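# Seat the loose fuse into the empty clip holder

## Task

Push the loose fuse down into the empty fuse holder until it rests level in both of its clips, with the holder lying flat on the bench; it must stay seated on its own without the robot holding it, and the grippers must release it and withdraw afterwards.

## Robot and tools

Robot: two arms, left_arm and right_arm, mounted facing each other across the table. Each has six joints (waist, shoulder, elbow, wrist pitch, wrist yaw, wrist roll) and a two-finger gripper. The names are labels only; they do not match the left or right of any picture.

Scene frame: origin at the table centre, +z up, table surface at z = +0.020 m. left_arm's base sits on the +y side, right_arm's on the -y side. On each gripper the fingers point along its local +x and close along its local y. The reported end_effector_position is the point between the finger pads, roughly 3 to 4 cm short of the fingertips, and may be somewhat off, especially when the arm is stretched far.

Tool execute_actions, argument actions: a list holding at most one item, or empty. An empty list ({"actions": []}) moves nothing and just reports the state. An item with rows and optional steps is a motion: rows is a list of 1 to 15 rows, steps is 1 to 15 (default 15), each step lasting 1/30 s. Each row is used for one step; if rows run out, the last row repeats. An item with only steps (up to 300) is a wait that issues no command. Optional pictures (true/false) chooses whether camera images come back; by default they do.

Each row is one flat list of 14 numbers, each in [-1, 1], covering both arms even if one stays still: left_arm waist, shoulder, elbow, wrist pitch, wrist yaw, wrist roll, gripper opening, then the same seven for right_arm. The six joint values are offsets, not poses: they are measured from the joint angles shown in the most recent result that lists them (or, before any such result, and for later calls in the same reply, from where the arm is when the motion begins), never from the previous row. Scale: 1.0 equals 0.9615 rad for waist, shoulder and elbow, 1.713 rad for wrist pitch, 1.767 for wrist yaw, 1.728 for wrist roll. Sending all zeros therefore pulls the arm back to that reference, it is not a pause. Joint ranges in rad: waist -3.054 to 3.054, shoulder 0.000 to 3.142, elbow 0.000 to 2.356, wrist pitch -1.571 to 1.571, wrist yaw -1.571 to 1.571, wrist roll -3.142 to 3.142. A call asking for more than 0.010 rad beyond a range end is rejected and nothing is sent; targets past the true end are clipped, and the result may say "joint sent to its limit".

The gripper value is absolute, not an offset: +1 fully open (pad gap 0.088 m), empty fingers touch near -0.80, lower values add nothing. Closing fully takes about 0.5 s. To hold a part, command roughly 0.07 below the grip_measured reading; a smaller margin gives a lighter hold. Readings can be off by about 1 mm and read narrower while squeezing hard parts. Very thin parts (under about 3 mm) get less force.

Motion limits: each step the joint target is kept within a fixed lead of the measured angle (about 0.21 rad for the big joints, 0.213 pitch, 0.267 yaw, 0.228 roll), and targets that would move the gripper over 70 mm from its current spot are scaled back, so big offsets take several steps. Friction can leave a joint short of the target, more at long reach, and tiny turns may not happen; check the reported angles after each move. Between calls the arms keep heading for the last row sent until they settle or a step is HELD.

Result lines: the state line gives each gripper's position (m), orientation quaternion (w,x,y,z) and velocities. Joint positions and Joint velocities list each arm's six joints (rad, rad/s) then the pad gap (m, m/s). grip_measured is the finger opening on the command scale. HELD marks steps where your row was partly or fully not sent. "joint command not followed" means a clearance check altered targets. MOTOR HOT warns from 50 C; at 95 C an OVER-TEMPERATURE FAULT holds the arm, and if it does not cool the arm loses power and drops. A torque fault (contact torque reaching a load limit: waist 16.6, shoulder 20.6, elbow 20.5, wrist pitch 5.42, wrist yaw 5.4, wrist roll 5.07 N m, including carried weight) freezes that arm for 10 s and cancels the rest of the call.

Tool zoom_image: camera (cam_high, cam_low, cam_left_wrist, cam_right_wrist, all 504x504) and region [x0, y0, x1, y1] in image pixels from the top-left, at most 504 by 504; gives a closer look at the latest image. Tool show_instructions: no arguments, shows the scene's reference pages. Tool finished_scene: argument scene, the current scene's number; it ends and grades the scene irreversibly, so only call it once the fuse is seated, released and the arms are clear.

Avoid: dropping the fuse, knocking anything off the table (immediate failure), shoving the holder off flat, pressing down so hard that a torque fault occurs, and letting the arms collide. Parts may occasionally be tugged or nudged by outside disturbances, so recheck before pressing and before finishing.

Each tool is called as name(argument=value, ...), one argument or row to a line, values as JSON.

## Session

execute_actions(
  actions=[],
)

Scene clock: 0.00 s of 4306.00 s.
left_arm: end_effector_position=(+0.1804, +0.3821, +0.1683) grip_measured=+0.986 end_effector_quat_wxyz=(-0.403, +0.608, -0.486, -0.482) end_effector_velocity=(-0.001, +0.001, +0.001) end_effector_angular_velocity=(+0.006, +0.002, +0.020) | right_arm: end_effector_position=(-0.0036, -0.3093, +0.2961) grip_measured=+1.000 end_effector_quat_wxyz=(+0.714, +0.562, +0.299, +0.292) end_effector_velocity=(-0.000, +0.000, -0.002) end_effector_angular_velocity=(-0.012, -0.006, +0.005)
Joint positions: left_arm=[ 0.414  1.51   1.135 -1.019  0.12  -2.449  0.087] | right_arm=[0.86  0.373 0.173 0.008 1.025 1.545 0.088]
Joint velocities: left_arm=[-0.002 -0.002  0.002 -0.007 -0.007 -0.022 -0.   ] | right_arm=[-0.002 -0.002 -0.002 -0.007 -0.007 -0.007  0.   ]
Heat: left arm: hottest shoulder 29 °C (+0.0 °C/min); right arm: hottest shoulder 36 °C (+0.0 °C/min).

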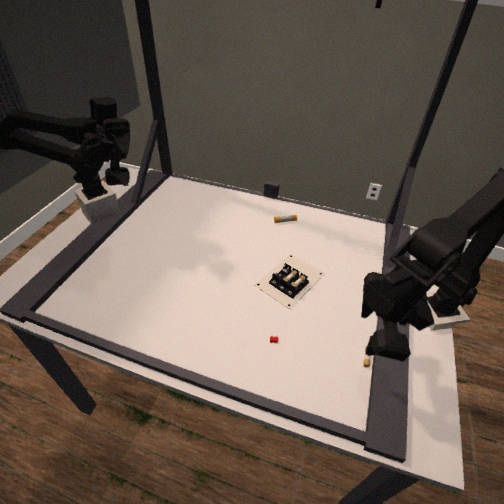

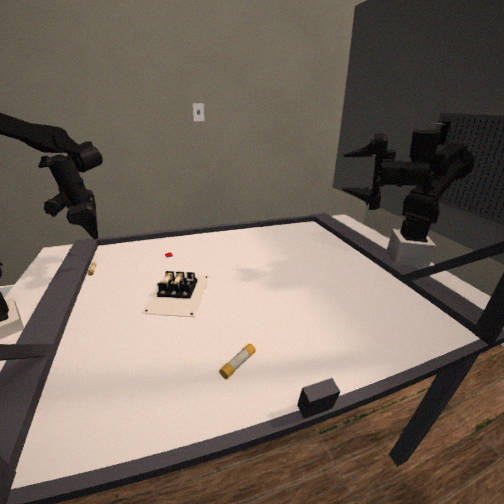

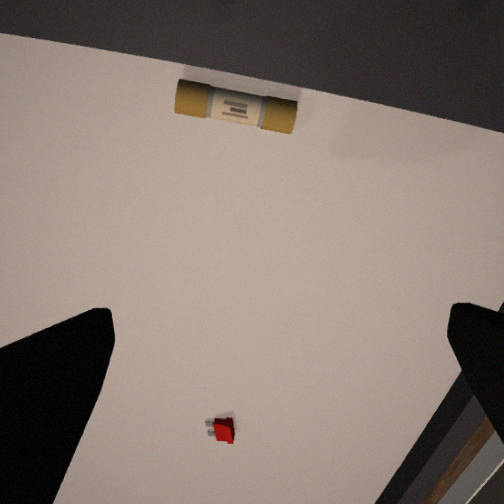

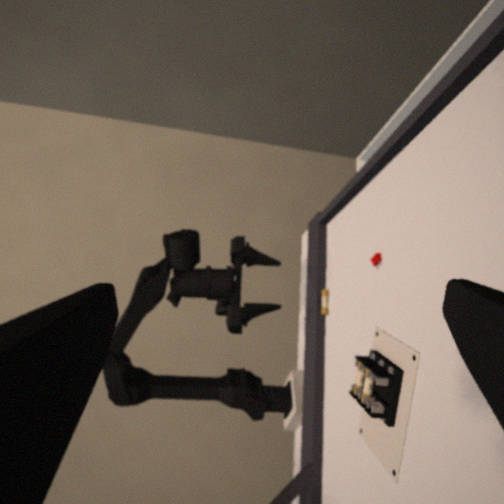

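zoom_image(
  camera="cam_high",
  region=[230, 230, 430, 430],
)

zoom_image(
  camera="cam_left_wrist",
  region=[140, 30, 340, 180],
)

zoom_image(
  camera="cam_right_wrist",
  region=[270, 240, 440, 490],
)

zoom_image(
  camera="cam_low",
  region=[40, 220, 240, 340],
)

Region (230, 230, 430, 430) of cam_high's 504x504 image, scaled by 2.520, with more detail than that image has.

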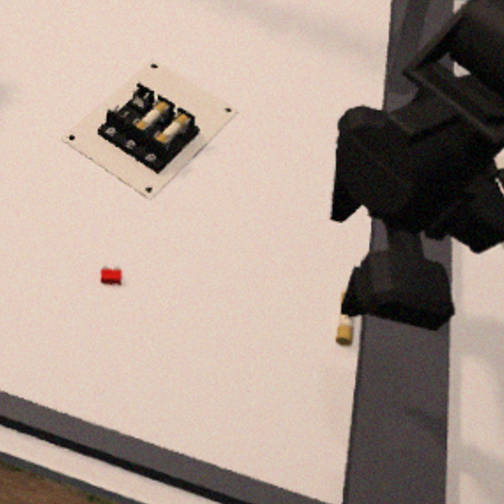

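Region (140, 30, 340, 180) of cam_left_wrist's 504x504 image, scaled by 2.520, with more detail than that image has; it fills the top 378 rows of this view, and the rest is white.

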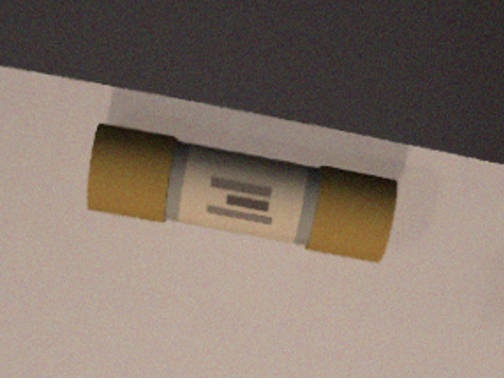

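Region (270, 240, 440, 490) of cam_right_wrist's 504x504 image, scaled by 2.016, with more detail than that image has; it fills the left 343 columns of this view, and the rest is white.

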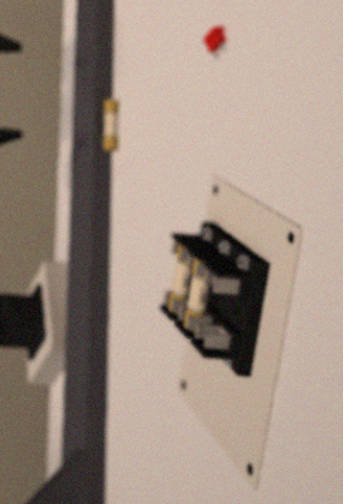

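Region (40, 220, 240, 340) of cam_low's 504x504 image, scaled by 2.520, with more detail than that image has; it fills the top 302 rows of this view, and the rest is white.

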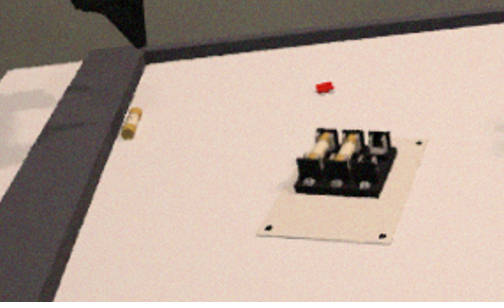

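execute_actions(
  actions=[
    {"rows": [[-0.02,0.018,0.024,-0.006,-0.002,-0.003,1, 0,0,0,0,0,0,1],[-0.05,0.046,0.06,-0.014,-0.004,-0.007,1, 0,0,0,0,0,0,1],[-0.09,0.083,0.108,-0.025,-0.008,-0.012,1, 0,0,0,0,0,0,1],[-0.13,0.12,0.156,-0.036,-0.011,-0.017,1, 0,0,0,0,0,0,1],[-0.17,0.157,0.204,-0.047,-0.014,-0.023,1, 0,0,0,0,0,0,1],[-0.21,0.194,0.252,-0.058,-0.018,-0.028,1, 0,0,0,0,0,0,1],[-0.25,0.231,0.3,-0.069,-0.021,-0.033,1, 0,0,0,0,0,0,1],[-0.29,0.268,0.348,-0.08,-0.025,-0.039,1, 0,0,0,0,0,0,1],[-0.33,0.305,0.396,-0.091,-0.028,-0.044,1, 0,0,0,0,0,0,1],[-0.37,0.342,0.444,-0.102,-0.031,-0.05,1, 0,0,0,0,0,0,1],[-0.41,0.379,0.492,-0.113,-0.035,-0.055,1, 0,0,0,0,0,0,1],[-0.45,0.416,0.54,-0.124,-0.038,-0.06,1, 0,0,0,0,0,0,1],[-0.49,0.453,0.588,-0.135,-0.042,-0.066,1, 0,0,0,0,0,0,1],[-0.53,0.49,0.636,-0.146,-0.045,-0.071,1, 0,0,0,0,0,0,1],[-0.829,0.772,1.0,-0.23,-0.07,-0.111,1, 0,0,0,0,0,0,1]], "steps": 15},
  ],
  pictures=false,
)

execute_actions(
  actions=[
    {"steps": 20},
  ],
)

Scene clock: 120.50 s of 4306.00 s.
left_arm: end_effector_position=(+0.1229, +0.2348, +0.1785) grip_measured=+0.986 end_effector_quat_wxyz=(-0.509, +0.485, -0.550, -0.450) end_effector_velocity=(-0.336, -0.235, -0.084) end_effector_angular_velocity=(+1.475, +0.073, -0.490) | right_arm: end_effector_position=(-0.0036, -0.3093, +0.2961) grip_measured=+1.000 end_effector_quat_wxyz=(+0.714, +0.562, +0.299, +0.292) end_effector_velocity=(-0.003, +0.002, -0.002) end_effector_angular_velocity=(-0.023, -0.015, +0.026)
Joint positions: left_arm=[-0.033  1.927  1.672 -1.253  0.043 -2.562  0.087] | right_arm=[0.86  0.373 0.173 0.008 1.025 1.545 0.088]
Joint velocities: left_arm=[-1.326  1.443  1.726 -1.604 -0.637 -0.799 -0.   ] | right_arm=[ 0.002 -0.002 -0.002 -0.007 -0.022 -0.022  0.   ]
Heat: left arm: hottest shoulder 32 °C (+1.0 °C/min); right arm: hottest wrist pitch 35 °C (+0.0 °C/min).
Steps of this call (steps 1 to 90: nothing new was sent; then 117.00 s passed at rest; steps 91 to 105: all 15 steps of this action). Readings (joint positions):
91: left_arm=[0.413 1.511 1.136 -1.019 0.119 -2.449] | right_arm=[0.860 0.373 0.173 0.008 1.025 1.545]
92: left_arm=[0.407 1.517 1.142 -1.027 0.117 -2.450] | right_arm=[0.860 0.373 0.173 0.008 1.025 1.545]
94: left_arm=[0.371 1.551 1.184 -1.051 0.108 -2.458] | right_arm=[0.860 0.373 0.173 0.008 1.025 1.545]
98: left_arm=[0.236 1.676 1.347 -1.108 0.091 -2.489] | right_arm=[0.860 0.373 0.173 0.008 1.025 1.545]
105: the state above

Scene clock: 121.17 s of 4306.00 s.
left_arm: end_effector_position=(+0.0092, +0.1432, +0.1614) grip_measured=+0.986 end_effector_quat_wxyz=(-0.589, +0.392, -0.589, -0.390) end_effector_velocity=(-0.000, +0.004, +0.002) end_effector_angular_velocity=(+0.018, -0.005, +0.005) | right_arm: end_effector_position=(-0.0036, -0.3093, +0.2961) grip_measured=+1.000 end_effector_quat_wxyz=(+0.714, +0.562, +0.299, +0.292) end_effector_velocity=(-0.000, -0.000, -0.006) end_effector_angular_velocity=(-0.031, -0.013, +0.005)
Joint positions: left_arm=[-0.382  2.243  2.085 -1.41  -0.002 -2.635  0.087] | right_arm=[0.86  0.373 0.173 0.008 1.025 1.545 0.088]
Joint velocities: left_arm=[-0.002 -0.002  0.002 -0.022 -0.007 -0.007  0.   ] | right_arm=[-0.002 -0.002 -0.007 -0.022 -0.007 -0.007  0.   ]
Heat: left arm: hottest shoulder 32 °C (+1.0 °C/min); right arm: hottest wrist pitch 35 °C (+0.0 °C/min).
Steps of this call (steps 1 to 20: the robot went on to your last target). Readings (joint positions):
1: left_arm=[-0.079 1.973 1.728 -1.301 0.028 -2.582] | right_arm=[0.860 0.373 0.173 0.008 1.025 1.545]
2: left_arm=[-0.126 2.016 1.775 -1.328 0.022 -2.596] | right_arm=[0.860 0.373 0.173 0.008 1.025 1.545]
4: left_arm=[-0.216 2.102 1.861 -1.359 0.013 -2.611] | right_arm=[0.860 0.373 0.173 0.008 1.025 1.545]
8: left_arm=[-0.364 2.229 2.021 -1.392 0.007 -2.630] | right_arm=[0.860 0.373 0.173 0.008 1.025 1.545]
20: the state above

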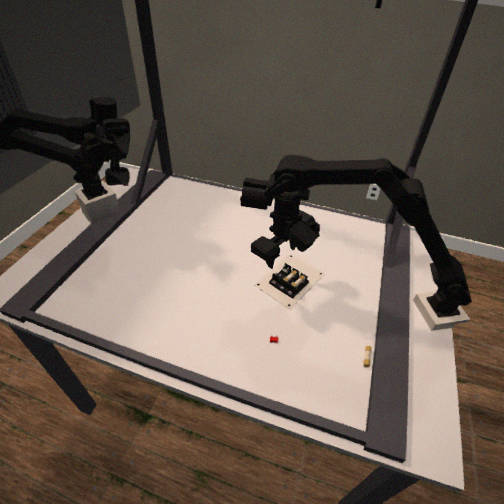

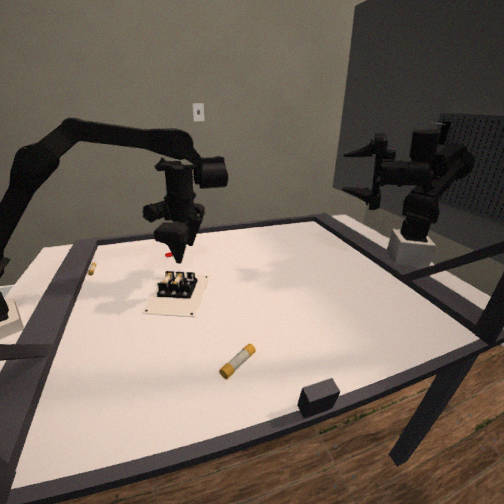

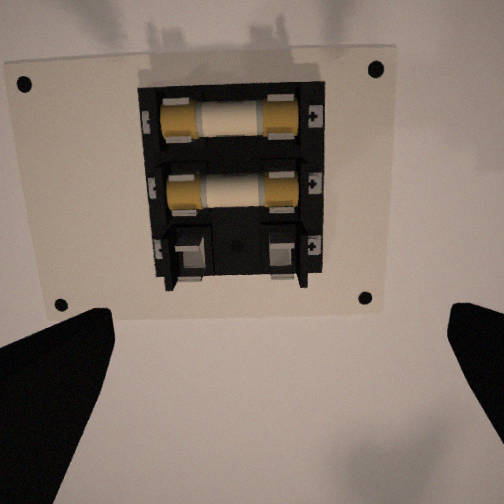

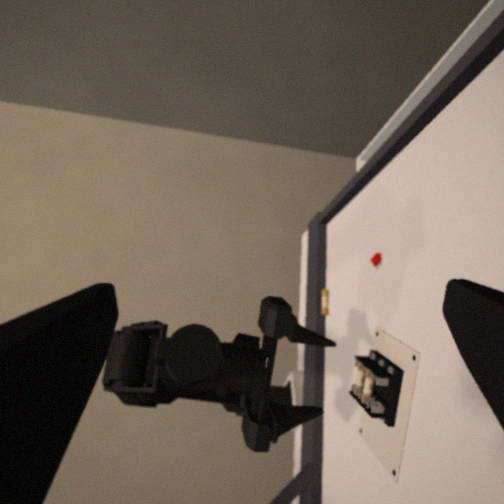

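zoom_image(
  camera="cam_left_wrist",
  region=[120, 70, 360, 310],
)

Region (120, 70, 360, 310) of cam_left_wrist's 504x504 image, scaled by 2.100, with more detail than that image has.

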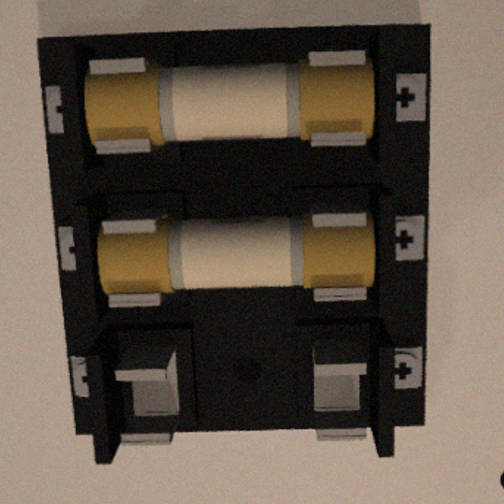

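execute_actions(
  actions=[
    {"rows": [[-0.004,0,-0.02,0.011,0,-0.003,1, 0,0,0,0,0,0,1],[-0.009,0,-0.045,0.024,0,-0.006,1, 0,0,0,0,0,0,1],[-0.015,0,-0.07,0.037,0,-0.009,1, 0,0,0,0,0,0,1],[-0.02,0,-0.095,0.051,0,-0.012,1, 0,0,0,0,0,0,1],[-0.025,0,-0.12,0.064,0,-0.015,1, 0,0,0,0,0,0,1],[-0.03,0,-0.145,0.077,0,-0.019,1, 0,0,0,0,0,0,1],[-0.035,0,-0.168,0.09,0,-0.022,1, 0,0,0,0,0,0,1],[-0.039,0,-0.186,0.099,0,-0.024,1, 0,0,0,0,0,0,1],[-0.0416,0,-0.1986,0.106,0,-0.0255,1, 0,0,0,0,0,0,1]], "steps": 15},
  ],
)

Scene clock: 176.67 s of 4306.00 s.
left_arm: end_effector_position=(-0.0082, +0.1422, +0.1172) grip_measured=+0.986 end_effector_quat_wxyz=(-0.590, +0.391, -0.589, -0.390) end_effector_velocity=(+0.005, -0.010, +0.000) end_effector_angular_velocity=(-0.050, -0.025, +0.039) | right_arm: end_effector_position=(-0.0036, -0.3093, +0.2961) grip_measured=+1.000 end_effector_quat_wxyz=(+0.714, +0.562, +0.299, +0.292) end_effector_velocity=(+0.001, -0.000, -0.002) end_effector_angular_velocity=(-0.012, -0.006, +0.001)
Joint positions: left_arm=[-0.422  2.242  1.908 -1.235 -0.002 -2.673  0.087] | right_arm=[0.86  0.373 0.173 0.008 1.025 1.545 0.088]
Joint velocities: left_arm=[ 0.002 -0.002 -0.002  0.051 -0.022 -0.037 -0.   ] | right_arm=[-0.007 -0.002 -0.002 -0.007 -0.007 -0.007  0.   ]
Heat: left arm: hottest shoulder 39 °C (+7.0 °C/min); right arm: hottest wrist pitch 35 °C (+0.0 °C/min).
Steps of this call (steps 1 to 15: the robot went on to your last target; steps 16 to 90: nothing new was sent; then 52.00 s passed at rest; steps 91 to 105: all 15 steps of this action). Readings (joint positions):
91: left_arm=[-0.382 2.243 2.085 -1.410 -0.002 -2.636] | right_arm=[0.860 0.373 0.173 0.008 1.025 1.545]
92: left_arm=[-0.382 2.243 2.080 -1.402 -0.002 -2.637] | right_arm=[0.860 0.373 0.173 0.008 1.025 1.545]
94: left_arm=[-0.385 2.243 2.057 -1.368 -0.002 -2.642] | right_arm=[0.860 0.373 0.173 0.008 1.025 1.545]
98: left_arm=[-0.404 2.242 1.970 -1.291 -0.002 -2.660] | right_arm=[0.860 0.373 0.173 0.008 1.025 1.545]
105: the state above

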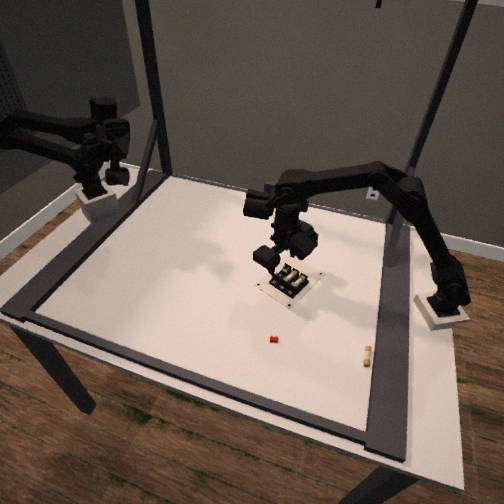

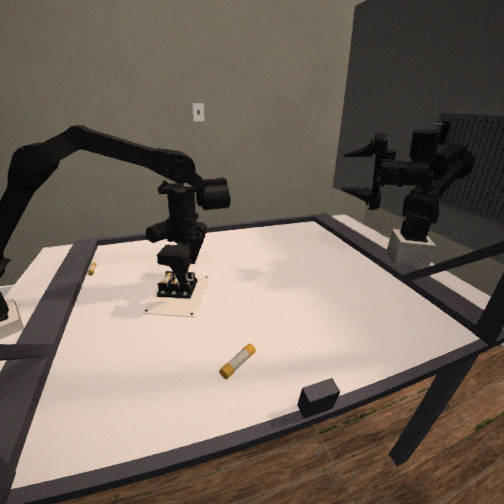

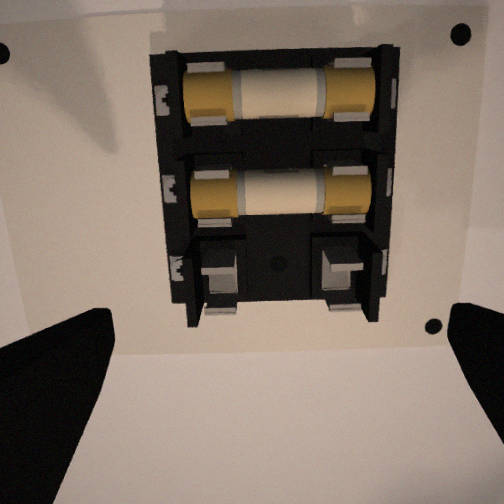

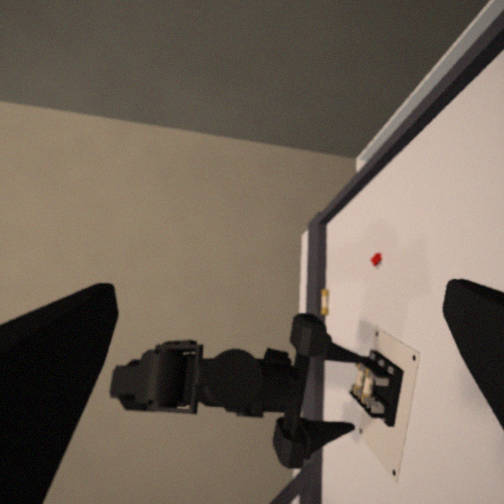

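execute_actions(
  actions=[
    {"rows": [[0,0.003,-0.012,0.007,0,0,0.95, 0,0,0,0,0,0,1],[0,0.006,-0.027,0.016,0,0,0.9, 0,0,0,0,0,0,1],[0,0.01,-0.043,0.025,0,0,0.85, 0,0,0,0,0,0,1],[0,0.013,-0.059,0.034,0,0,0.8, 0,0,0,0,0,0,1],[0,0.017,-0.075,0.044,0,0,0.75, 0,0,0,0,0,0,1],[0,0.02,-0.09,0.052,0,0,0.7, 0,0,0,0,0,0,1],[0,0.023,-0.102,0.059,0,0,0.65, 0,0,0,0,0,0,1],[0,0.025,-0.11,0.064,0,0,0.65, 0,0,0,0,0,0,1]], "steps": 15},
  ],
)

Scene clock: 205.37 s of 4306.00 s.
left_arm: end_effector_position=(-0.0084, +0.1447, +0.0857) grip_measured=+0.658 end_effector_quat_wxyz=(-0.591, +0.389, -0.587, -0.393) end_effector_velocity=(+0.001, -0.007, -0.002) end_effector_angular_velocity=(-0.031, -0.010, +0.005) | right_arm: end_effector_position=(-0.0036, -0.3093, +0.2961) grip_measured=+1.000 end_effector_quat_wxyz=(+0.714, +0.562, +0.299, +0.292) end_effector_velocity=(+0.001, -0.001, -0.001) end_effector_angular_velocity=(-0.011, -0.009, -0.009)
Joint positions: left_arm=[-0.422  2.261  1.813 -1.13  -0.002 -2.674  0.071] | right_arm=[0.86  0.373 0.173 0.008 1.025 1.545 0.088]
Joint velocities: left_arm=[-0.002  0.002 -0.002  0.037 -0.007 -0.007 -0.003] | right_arm=[-0.002 -0.002 -0.002 -0.007  0.007 -0.007  0.   ]
Heat: left arm: hottest shoulder 43 °C (+7.1 °C/min); right arm: hottest wrist pitch 36 °C (+1.0 °C/min).
Steps of this call (steps 1 to 15: the robot went on to your last target; steps 16 to 90: nothing new was sent; then 25.20 s passed at rest; steps 91 to 105: all 15 steps of this action). Readings (joint positions):
91: left_arm=[-0.422 2.242 1.905 -1.231 -0.002 -2.674] | right_arm=[0.860 0.373 0.173 0.008 1.025 1.545]
92: left_arm=[-0.422 2.242 1.904 -1.226 -0.002 -2.674] | right_arm=[0.860 0.373 0.173 0.008 1.025 1.545]
94: left_arm=[-0.422 2.242 1.892 -1.206 -0.002 -2.674] | right_arm=[0.860 0.373 0.173 0.008 1.025 1.545]
98: left_arm=[-0.422 2.247 1.844 -1.157 -0.002 -2.674] | right_arm=[0.860 0.373 0.173 0.008 1.025 1.545]
105: the state above

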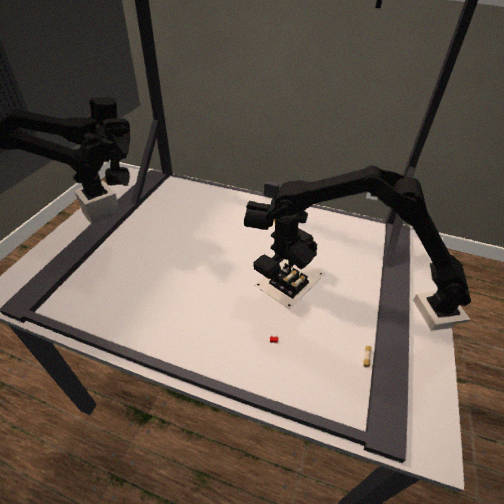

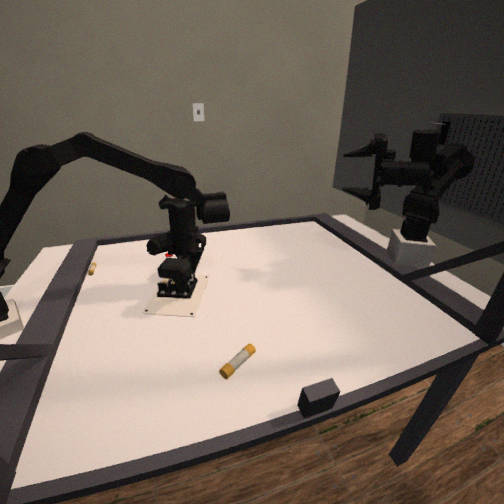

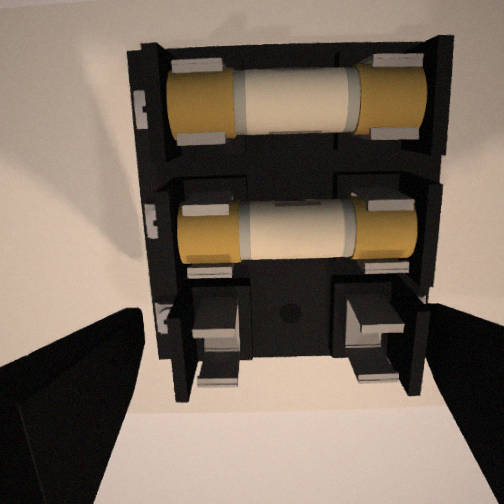

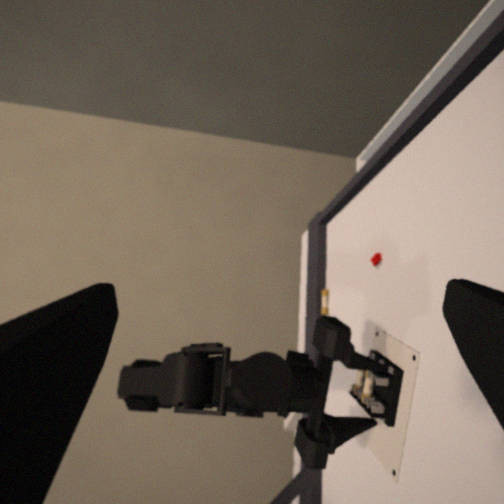

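execute_actions(
  actions=[
    {"rows": [[0,0,0,0,0,0,0.6, 0,0,0,0,0,0,1],[0,0,0,0,0,0,0.56, 0,0,0,0,0,0,1],[0,0,0,0,0,0,0.52, 0,0,0,0,0,0,1],[0,0,0,0,0,0,0.49, 0,0,0,0,0,0,1],[0,0,0,0,0,0,0.46, 0,0,0,0,0,0,1],[0,0,0,0,0,0,0.43, 0,0,0,0,0,0,1],[0,0,0,0,0,0,0.40, 0,0,0,0,0,0,1],[0,0,0,0,0,0,0.38, 0,0,0,0,0,0,1],[0,0,0,0,0,0,0.36, 0,0,0,0,0,0,1],[0,0,0,0,0,0,0.34, 0,0,0,0,0,0,1],[0,0,0,0,0,0,0.32, 0,0,0,0,0,0,1]], "steps": 15},
  ],
)

Scene clock: 215.70 s of 4306.00 s.
left_arm: end_effector_position=(-0.0075, +0.1442, +0.0857) grip_measured=+0.343 end_effector_quat_wxyz=(-0.591, +0.390, -0.587, -0.392) end_effector_velocity=(+0.002, +0.002, +0.000) end_effector_angular_velocity=(+0.008, -0.007, -0.005) | right_arm: end_effector_position=(-0.0036, -0.3093, +0.2961) grip_measured=+1.000 end_effector_quat_wxyz=(+0.714, +0.562, +0.299, +0.292) end_effector_velocity=(-0.002, +0.001, -0.004) end_effector_angular_velocity=(-0.036, -0.019, +0.021)
Joint positions: left_arm=[-0.421  2.261  1.813 -1.128 -0.004 -2.674  0.056] | right_arm=[0.86  0.373 0.173 0.008 1.025 1.545 0.088]
Joint velocities: left_arm=[ 0.002 -0.002 -0.002 -0.007 -0.007  0.007 -0.004] | right_arm=[-0.002 -0.002 -0.002 -0.022 -0.022 -0.022  0.   ]
Heat: left arm: hottest shoulder 43 °C (+6.0 °C/min); right arm: hottest wrist pitch 36 °C (+1.0 °C/min).
Steps of this call (steps 1 to 15: the robot went on to your last target; steps 16 to 90: nothing new was sent; then 6.83 s passed at rest; steps 91 to 105: all 15 steps of this action). Readings (joint positions):
91: left_arm=[-0.422 2.261 1.813 -1.128 -0.002 -2.674] | right_arm=[0.860 0.373 0.173 0.008 1.025 1.545]
92: left_arm=[-0.422 2.261 1.813 -1.128 -0.002 -2.674] | right_arm=[0.860 0.373 0.173 0.008 1.025 1.545]
94: left_arm=[-0.422 2.261 1.813 -1.128 -0.002 -2.674] | right_arm=[0.860 0.373 0.173 0.008 1.025 1.545]
98: left_arm=[-0.422 2.261 1.813 -1.128 -0.003 -2.674] | right_arm=[0.860 0.373 0.173 0.008 1.025 1.545]
105: the state above

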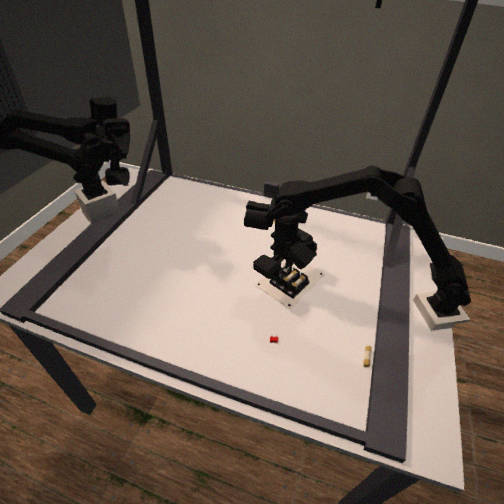

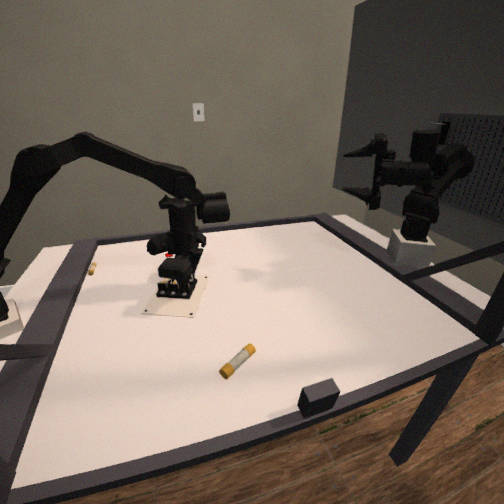

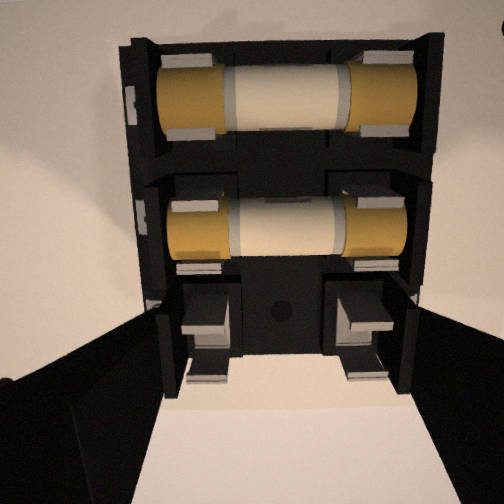

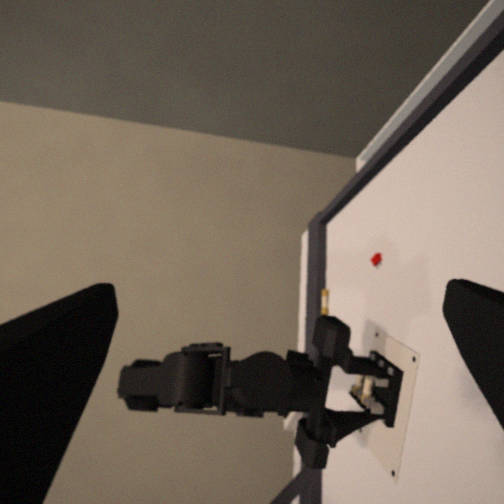

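execute_actions(
  actions=[
    {"rows": [[0,-0.004,-0.006,0,0,0,0.29, 0,0,0,0,0,0,1],[0,-0.009,-0.014,0.002,0,-0.003,0.29, 0,0,0,0,0,0,1],[0,-0.0171,-0.0275,0.0049,0,-0.0068,0.29, 0,0,0,0,0,0,1],[0,-0.0316,-0.0522,0.011,0,-0.0123,0.29, 0,0,0,0,0,0,1],[0,-0.0517,-0.0862,0.0193,0,-0.02,0.29, 0,0,0,0,0,0,1],[0,-0.0743,-0.1241,0.0284,0,-0.0288,0.29, 0,0,0,0,0,0,1],[0,-0.0993,-0.1657,0.0382,0,-0.0387,0.29, 0,0,0,0,0,0,1],[0,-0.1238,-0.206,0.0475,0,-0.0486,0.29, 0,0,0,0,0,0,1],[0,-0.1479,-0.2452,0.0563,0,-0.0584,0.29, 0,0,0,0,0,0,1],[0,-0.1715,-0.2831,0.0646,0,-0.0683,0.29, 0,0,0,0,0,0,1],[0,-0.1947,-0.3199,0.0724,0,-0.0782,0.29, 0,0,0,0,0,0,1],[0,-0.2174,-0.3554,0.0796,0,-0.0881,0.29, 0,0,0,0,0,0,1],[0,-0.2396,-0.3898,0.0864,0,-0.098,0.29, 0,0,0,0,0,0,1],[0,-0.2589,-0.4193,0.092,0,-0.1068,0.29, 0,0,0,0,0,0,1],[0,-0.2732,-0.4409,0.096,0,-0.1134,0.29, 0,0,0,0,0,0,1]], "steps": 15},
  ],
  pictures=false,
)

execute_actions(
  actions=[
    {"steps": 10},
  ],
)

Scene clock: 280.37 s of 4306.00 s.
left_arm: end_effector_position=(-0.0115, +0.1978, +0.0831) grip_measured=+0.335 end_effector_quat_wxyz=(-0.557, +0.435, -0.556, -0.437) end_effector_velocity=(-0.009, +0.181, -0.010) end_effector_angular_velocity=(+0.106, -0.016, +0.449) | right_arm: end_effector_position=(-0.0036, -0.3093, +0.2961) grip_measured=+1.000 end_effector_quat_wxyz=(+0.714, +0.562, +0.299, +0.292) end_effector_velocity=(+0.001, -0.001, -0.004) end_effector_angular_velocity=(-0.026, -0.011, +0.001)
Joint positions: left_arm=[-0.42   2.056  1.473 -0.991  0.    -2.828  0.055] | right_arm=[0.86  0.373 0.173 0.008 1.025 1.545 0.088]
Joint velocities: left_arm=[ 0.002 -0.559 -0.891  0.227 -0.022 -0.447 -0.   ] | right_arm=[-0.007 -0.002 -0.002 -0.022 -0.007 -0.007  0.   ]
Heat: left arm: hottest shoulder 47 °C (+3.0 °C/min); right arm: hottest wrist pitch 36 °C (+0.0 °C/min).
Steps of this call (steps 1 to 15: the robot went on to your last target; steps 16 to 90: nothing new was sent; then 61.17 s passed at rest; steps 91 to 105: all 15 steps of this action). Readings (joint positions):
91: left_arm=[-0.421 2.261 1.813 -1.128 -0.004 -2.674] | right_arm=[0.860 0.373 0.173 0.008 1.025 1.545]
92: left_arm=[-0.421 2.261 1.813 -1.128 -0.004 -2.674] | right_arm=[0.860 0.373 0.173 0.008 1.025 1.545]
94: left_arm=[-0.421 2.257 1.805 -1.122 -0.004 -2.677] | right_arm=[0.860 0.373 0.173 0.008 1.025 1.545]
98: left_arm=[-0.420 2.204 1.714 -1.079 -0.001 -2.717] | right_arm=[0.860 0.373 0.173 0.008 1.025 1.545]
105: the state above

Scene clock: 280.70 s of 4306.00 s.
left_arm: end_effector_position=(-0.0123, +0.2103, +0.0824) grip_measured=+0.335 end_effector_quat_wxyz=(-0.549, +0.445, -0.549, -0.446) end_effector_velocity=(+0.002, +0.003, +0.000) end_effector_angular_velocity=(-0.002, -0.008, +0.024) | right_arm: end_effector_position=(-0.0036, -0.3093, +0.2961) grip_measured=+1.000 end_effector_quat_wxyz=(+0.714, +0.562, +0.299, +0.292) end_effector_velocity=(-0.000, -0.000, -0.001) end_effector_angular_velocity=(-0.008, -0.005, +0.005)
Joint positions: left_arm=[-0.42   2.011  1.403 -0.965  0.    -2.864  0.055] | right_arm=[0.86  0.373 0.173 0.008 1.025 1.545 0.088]
Joint velocities: left_arm=[ 0.002 -0.012 -0.017  0.007 -0.007 -0.022 -0.   ] | right_arm=[-0.002 -0.007 -0.002 -0.007 -0.007 -0.007  0.   ]
Heat: left arm: hottest shoulder 47 °C (+3.0 °C/min); right arm: hottest wrist pitch 36 °C (+0.0 °C/min).
Steps of this call (steps 1 to 10: the robot went on to your last target). Readings (joint positions):
1: left_arm=[-0.420 2.040 1.448 -0.985 0.000 -2.840] | right_arm=[0.860 0.373 0.173 0.008 1.025 1.545]
2: left_arm=[-0.420 2.029 1.431 -0.981 0.000 -2.848] | right_arm=[0.860 0.373 0.173 0.008 1.025 1.545]
4: left_arm=[-0.420 2.018 1.414 -0.971 0.000 -2.856] | right_arm=[0.860 0.373 0.173 0.008 1.025 1.545]
8: left_arm=[-0.420 2.012 1.405 -0.966 0.000 -2.863] | right_arm=[0.860 0.373 0.173 0.008 1.025 1.545]
10: the state above

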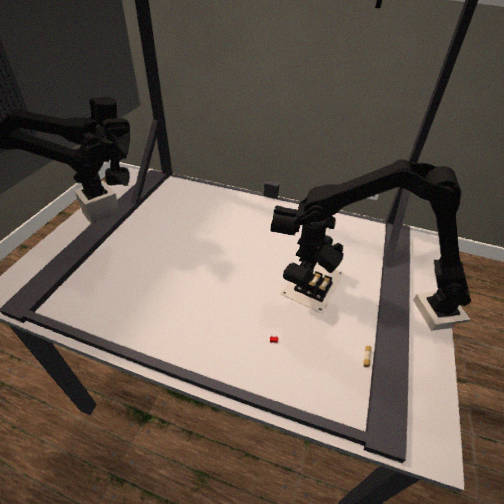

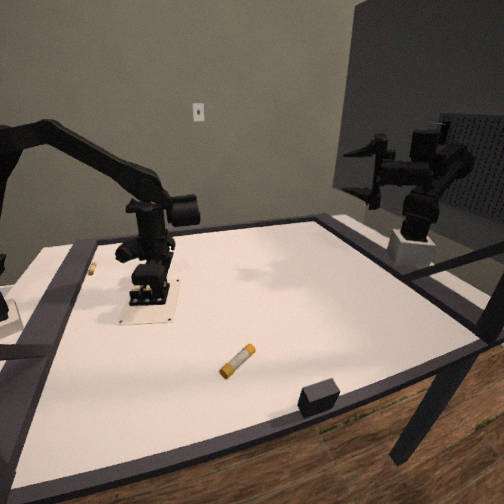

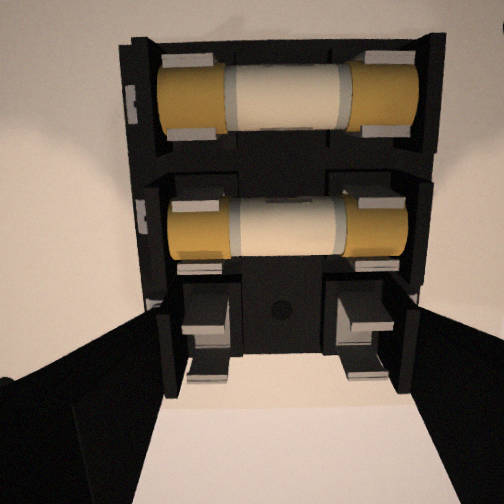

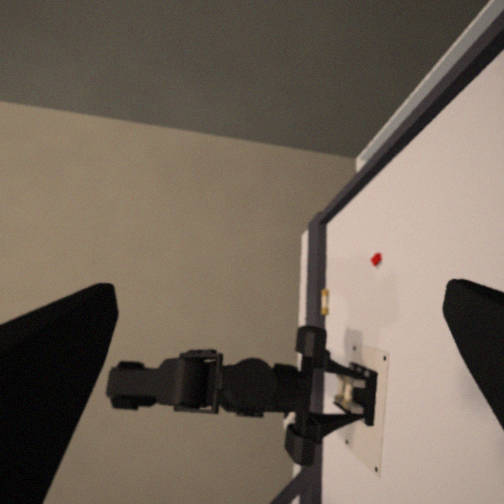

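execute_actions(
  actions=[
    {"rows": [[0,-0.008,-0.01,0.001,0,-0.002,0.29, 0,0,0,0,0,0,1],[0,-0.013,-0.017,0.002,0,-0.004,0.29, 0,0,0,0,0,0,1],[0,-0.0211,-0.0276,0.0038,0,-0.0069,0.29, 0,0,0,0,0,0,1],[0,-0.0371,-0.0508,0.008,0,-0.0125,0.29, 0,0,0,0,0,0,1],[0,-0.0595,-0.083,0.0138,0,-0.0205,0.29, 0,0,0,0,0,0,1],[0,-0.0851,-0.1193,0.0201,0,-0.0296,0.29, 0,0,0,0,0,0,1],[0,-0.1138,-0.1594,0.0268,0,-0.0398,0.29, 0,0,0,0,0,0,1],[0,-0.1424,-0.199,0.0331,0,-0.05,0.29, 0,0,0,0,0,0,1],[0,-0.171,-0.2379,0.039,0,-0.0602,0.29, 0,0,0,0,0,0,1],[0,-0.1995,-0.276,0.0446,0,-0.0704,0.29, 0,0,0,0,0,0,1],[0,-0.2279,-0.3136,0.0497,0,-0.0806,0.29, 0,0,0,0,0,0,1],[0,-0.2563,-0.3504,0.0545,0,-0.0908,0.29, 0,0,0,0,0,0,1],[0,-0.2846,-0.3866,0.0588,0,-0.101,0.29, 0,0,0,0,0,0,1],[0,-0.3096,-0.4182,0.0623,0,-0.1101,0.29, 0,0,0,0,0,0,1],[0,-0.3284,-0.4416,0.0648,0,-0.1169,0.29, 0,0,0,0,0,0,1]], "steps": 15},
  ],
  pictures=false,
)

execute_actions(
  actions=[
    {"steps": 12},
  ],
)

Scene clock: 313.77 s of 4306.00 s.
left_arm: end_effector_position=(-0.0176, +0.2818, +0.0801) grip_measured=+0.335 end_effector_quat_wxyz=(-0.512, +0.486, -0.511, -0.491) end_effector_velocity=(-0.018, +0.229, -0.008) end_effector_angular_velocity=(+0.082, +0.010, +0.444) | right_arm: end_effector_position=(-0.0036, -0.3093, +0.2961) grip_measured=+1.000 end_effector_quat_wxyz=(+0.714, +0.562, +0.299, +0.292) end_effector_velocity=(+0.001, -0.001, -0.003) end_effector_angular_velocity=(-0.016, -0.011, -0.009)
Joint positions: left_arm=[-0.419  1.768  1.064 -0.873  0.004 -3.024  0.055] | right_arm=[0.86  0.373 0.173 0.008 1.025 1.545 0.088]
Joint velocities: left_arm=[-0.002 -0.73  -0.935  0.125  0.007 -0.447 -0.   ] | right_arm=[-0.002 -0.002 -0.007 -0.007  0.007 -0.007  0.   ]
Heat: left arm: hottest shoulder 48 °C (+2.0 °C/min); right arm: hottest wrist pitch 36 °C (+0.0 °C/min).
Steps of this call (steps 1 to 30: the robot went on to your last target; steps 31 to 90: nothing new was sent; then 29.57 s passed at rest; steps 91 to 105: all 15 steps of this action). Readings (joint positions):
91: left_arm=[-0.420 2.010 1.403 -0.964 0.000 -2.865] | right_arm=[0.860 0.373 0.173 0.008 1.025 1.545]
92: left_arm=[-0.420 2.010 1.402 -0.964 0.001 -2.865] | right_arm=[0.860 0.373 0.173 0.008 1.025 1.545]
94: left_arm=[-0.419 2.005 1.395 -0.959 0.002 -2.867] | right_arm=[0.860 0.373 0.173 0.008 1.025 1.545]
98: left_arm=[-0.419 1.945 1.308 -0.929 0.004 -2.911] | right_arm=[0.860 0.373 0.173 0.008 1.025 1.545]
105: the state above

Scene clock: 314.17 s of 4306.00 s.
left_arm: end_effector_position=(-0.0189, +0.2983, +0.0795) grip_measured=+0.335 end_effector_quat_wxyz=(-0.502, +0.495, -0.503, -0.500) end_effector_velocity=(-0.002, +0.008, -0.001) end_effector_angular_velocity=(+0.026, +0.009, +0.020) | right_arm: end_effector_position=(-0.0036, -0.3093, +0.2961) grip_measured=+1.000 end_effector_quat_wxyz=(+0.714, +0.562, +0.299, +0.292) end_effector_velocity=(-0.000, +0.000, -0.003) end_effector_angular_velocity=(-0.026, -0.019, +0.007)
Joint positions: left_arm=[-0.419  1.709  0.99  -0.856  0.005 -3.06   0.055] | right_arm=[0.86  0.373 0.173 0.008 1.025 1.545 0.088]
Joint velocities: left_arm=[-0.002 -0.007 -0.012 -0.022  0.007 -0.022  0.   ] | right_arm=[-0.002  0.002 -0.002 -0.007 -0.007 -0.022  0.   ]
Heat: left arm: hottest shoulder 48 °C (+2.0 °C/min); right arm: hottest wrist pitch 36 °C (+0.0 °C/min).
Steps of this call (steps 1 to 12: the robot went on to your last target). Readings (joint positions):
1: left_arm=[-0.419 1.747 1.037 -0.870 0.004 -3.037] | right_arm=[0.860 0.373 0.173 0.008 1.025 1.545]
2: left_arm=[-0.419 1.732 1.018 -0.869 0.004 -3.044] | right_arm=[0.860 0.373 0.173 0.008 1.025 1.545]
4: left_arm=[-0.419 1.717 0.999 -0.861 0.005 -3.052] | right_arm=[0.860 0.373 0.173 0.008 1.025 1.545]
8: left_arm=[-0.419 1.710 0.991 -0.856 0.005 -3.059] | right_arm=[0.860 0.373 0.173 0.008 1.025 1.545]
12: the state above

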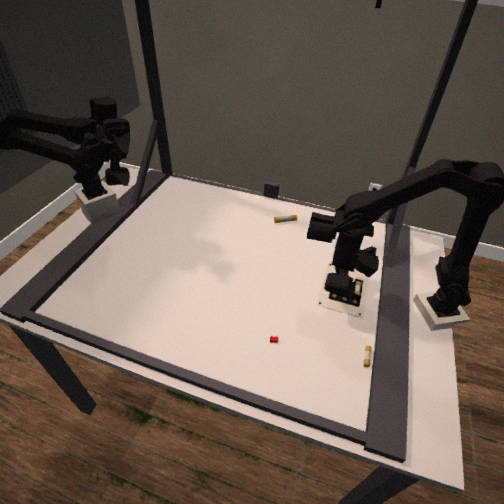

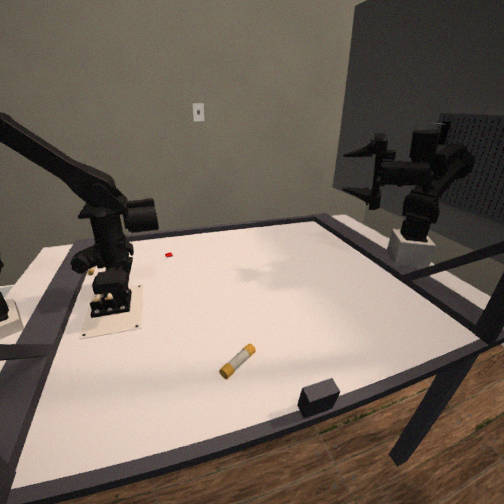

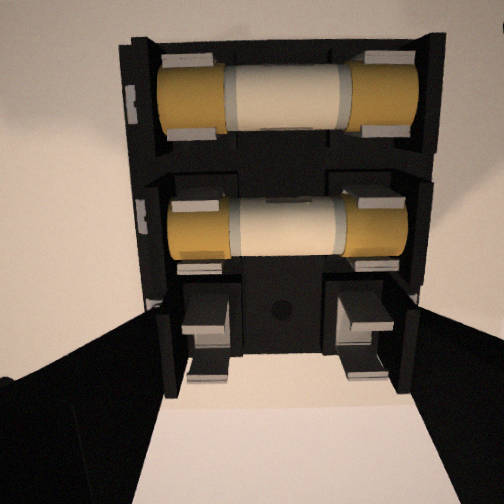

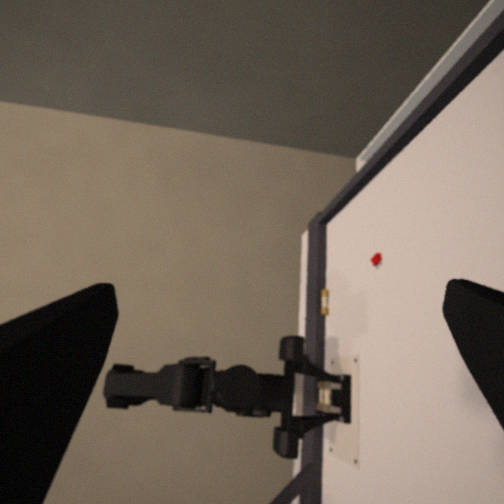

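execute_actions(
  actions=[
    {"rows": [[0,0,0,0,0,0,0.45, 0,0,0,0,0,0,1],[0,0,0,0,0,0,0.6, 0,0,0,0,0,0,1],[0,-0.015,0.008,-0.006,0,0,0.75, 0,0,0,0,0,0,1],[0,-0.035,0.014,-0.018,-0.002,0,0.9, 0,0,0,0,0,0,1],[0,-0.057,0.019,-0.031,-0.003,0,1, 0,0,0,0,0,0,1],[0,-0.08,0.024,-0.045,-0.0045,0,1, 0,0,0,0,0,0,1],[0,-0.1,0.028,-0.058,-0.0045,0,1, 0,0,0,0,0,0,1],[0,-0.113,0.03,-0.066,-0.0045,0,1, 0,0,0,0,0,0,1],[0.01,-0.12,0.031,-0.0707,-0.0045,0.006,1, 0,0,0,0,0,0,1],[0.03,-0.12,0.031,-0.0707,-0.0045,0.017,1, 0,0,0,0,0,0,1],[0.06,-0.12,0.031,-0.0707,-0.0045,0.033,1, 0,0,0,0,0,0,1],[0.1,-0.12,0.031,-0.0707,-0.0045,0.055,1, 0,0,0,0,0,0,1],[0.15,-0.12,0.031,-0.0707,-0.0045,0.083,1, 0,0,0,0,0,0,1],[0.21,-0.12,0.031,-0.0707,-0.0045,0.116,1, 0,0,0,0,0,0,1],[0.828,-0.12,0.031,-0.0707,-0.0045,0.4566,1, 0,0,0,0,0,0,1]], "steps": 15},
  ],
  pictures=false,
)

execute_actions(
  actions=[
    {"steps": 24},
  ],
)

Scene clock: 371.93 s of 4306.00 s.
left_arm: end_effector_position=(+0.0156, +0.3150, +0.1118) grip_measured=+0.977 end_effector_quat_wxyz=(-0.505, +0.495, -0.511, -0.489) end_effector_velocity=(+0.410, +0.096, -0.000) end_effector_angular_velocity=(+0.039, +0.037, -0.455) | right_arm: end_effector_position=(-0.0036, -0.3093, +0.2961) grip_measured=+1.000 end_effector_quat_wxyz=(+0.714, +0.562, +0.299, +0.292) end_effector_velocity=(+0.002, -0.001, +0.001) end_effector_angular_velocity=(+0.003, -0.005, -0.014)
Joint positions: left_arm=[-0.287  1.601  1.011 -0.97   0.003 -2.907  0.087] | right_arm=[0.86  0.373 0.173 0.008 1.025 1.545 0.088]
Joint velocities: left_arm=[ 1.604 -0.002 -0.002 -0.051  0.051  2.059  0.003] | right_arm=[-0.007 -0.002 -0.002  0.007  0.007 -0.007  0.   ]
Heat: left arm: hottest shoulder 43 °C (-5.1 °C/min); right arm: hottest wrist pitch 36 °C (+0.0 °C/min).
Steps of this call (steps 1 to 30: the robot went on to your last target; steps 31 to 90: nothing new was sent; then 54.27 s passed at rest; steps 91 to 105: all 15 steps of this action). Readings (joint positions):
91: left_arm=[-0.419 1.708 0.989 -0.855 0.005 -3.060] | right_arm=[0.860 0.373 0.173 0.008 1.025 1.545]
92: left_arm=[-0.419 1.708 0.989 -0.855 0.004 -3.060] | right_arm=[0.860 0.373 0.173 0.008 1.025 1.545]
94: left_arm=[-0.419 1.705 0.989 -0.859 0.004 -3.060] | right_arm=[0.860 0.373 0.173 0.008 1.025 1.545]
98: left_arm=[-0.419 1.654 0.992 -0.926 0.001 -3.060] | right_arm=[0.860 0.373 0.173 0.008 1.025 1.545]
105: the state above

Scene clock: 372.73 s of 4306.00 s.
left_arm: end_effector_position=(+0.1651, +0.4047, +0.1119) grip_measured=+0.983 end_effector_quat_wxyz=(-0.502, +0.502, -0.498, -0.498) end_effector_velocity=(-0.000, +0.001, +0.001) end_effector_angular_velocity=(+0.007, -0.003, +0.020) | right_arm: end_effector_position=(-0.0036, -0.3093, +0.2961) grip_measured=+1.000 end_effector_quat_wxyz=(+0.714, +0.562, +0.299, +0.292) end_effector_velocity=(+0.001, -0.001, +0.000) end_effector_angular_velocity=(-0.007, -0.008, -0.009)
Joint positions: left_arm=[ 0.374  1.601  1.012 -0.975 -0.006 -2.277  0.087] | right_arm=[0.86  0.373 0.173 0.008 1.025 1.545 0.088]
Joint velocities: left_arm=[-0.002 -0.002  0.002 -0.007 -0.007 -0.022 -0.   ] | right_arm=[-0.002 -0.002  0.002 -0.007  0.007 -0.007  0.   ]
Heat: left arm: hottest shoulder 43 °C (-5.1 °C/min); right arm: hottest wrist pitch 36 °C (+0.0 °C/min).
Steps of this call (steps 1 to 24: the robot went on to your last target). Readings (joint positions):
1: left_arm=[-0.228 1.601 1.011 -0.971 0.002 -2.841] | right_arm=[0.860 0.373 0.173 0.008 1.025 1.545]
2: left_arm=[-0.167 1.601 1.011 -0.971 0.000 -2.777] | right_arm=[0.860 0.373 0.173 0.008 1.025 1.545]
4: left_arm=[-0.047 1.601 1.011 -0.972 -0.001 -2.651] | right_arm=[0.860 0.373 0.173 0.008 1.025 1.545]
8: left_arm=[0.191 1.601 1.012 -0.973 -0.001 -2.405] | right_arm=[0.860 0.373 0.173 0.008 1.025 1.545]
24: the state above

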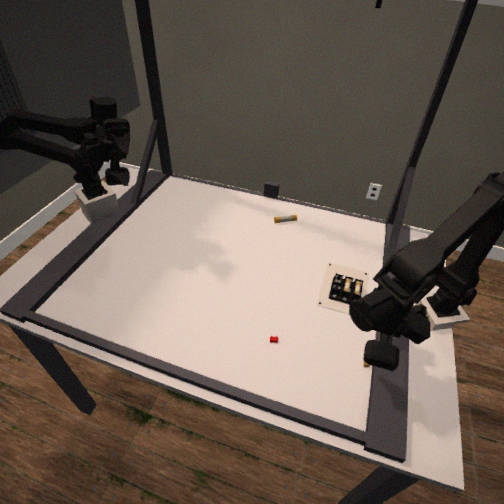

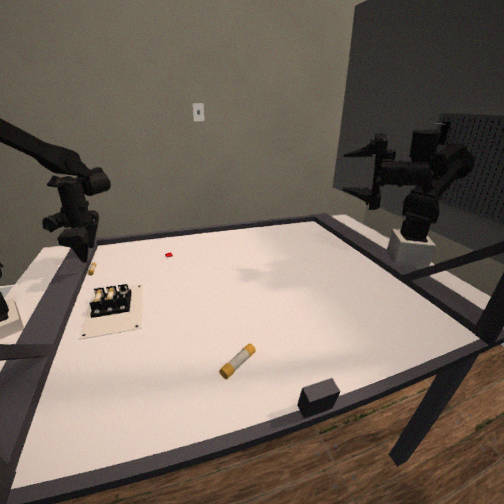

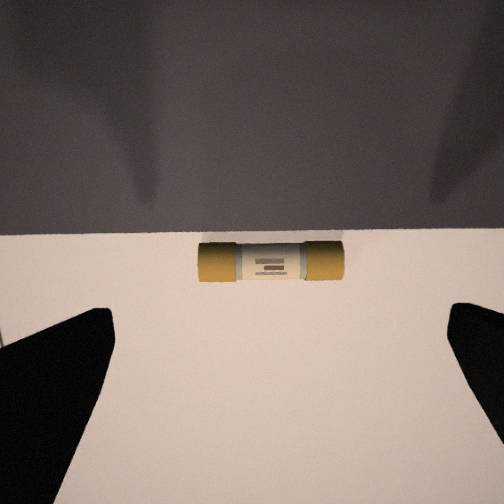

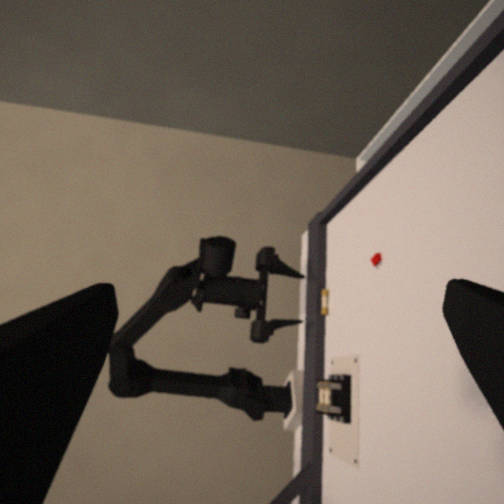

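zoom_image(
  camera="cam_left_wrist",
  region=[180, 210, 360, 310],
)

Region (180, 210, 360, 310) of cam_left_wrist's 504x504 image, scaled by 2.800, with more detail than that image has.

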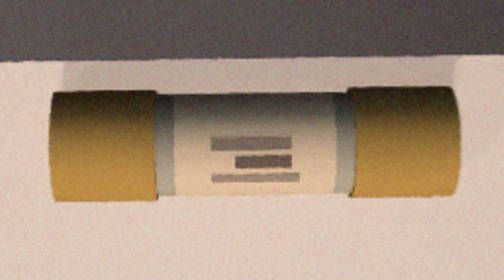

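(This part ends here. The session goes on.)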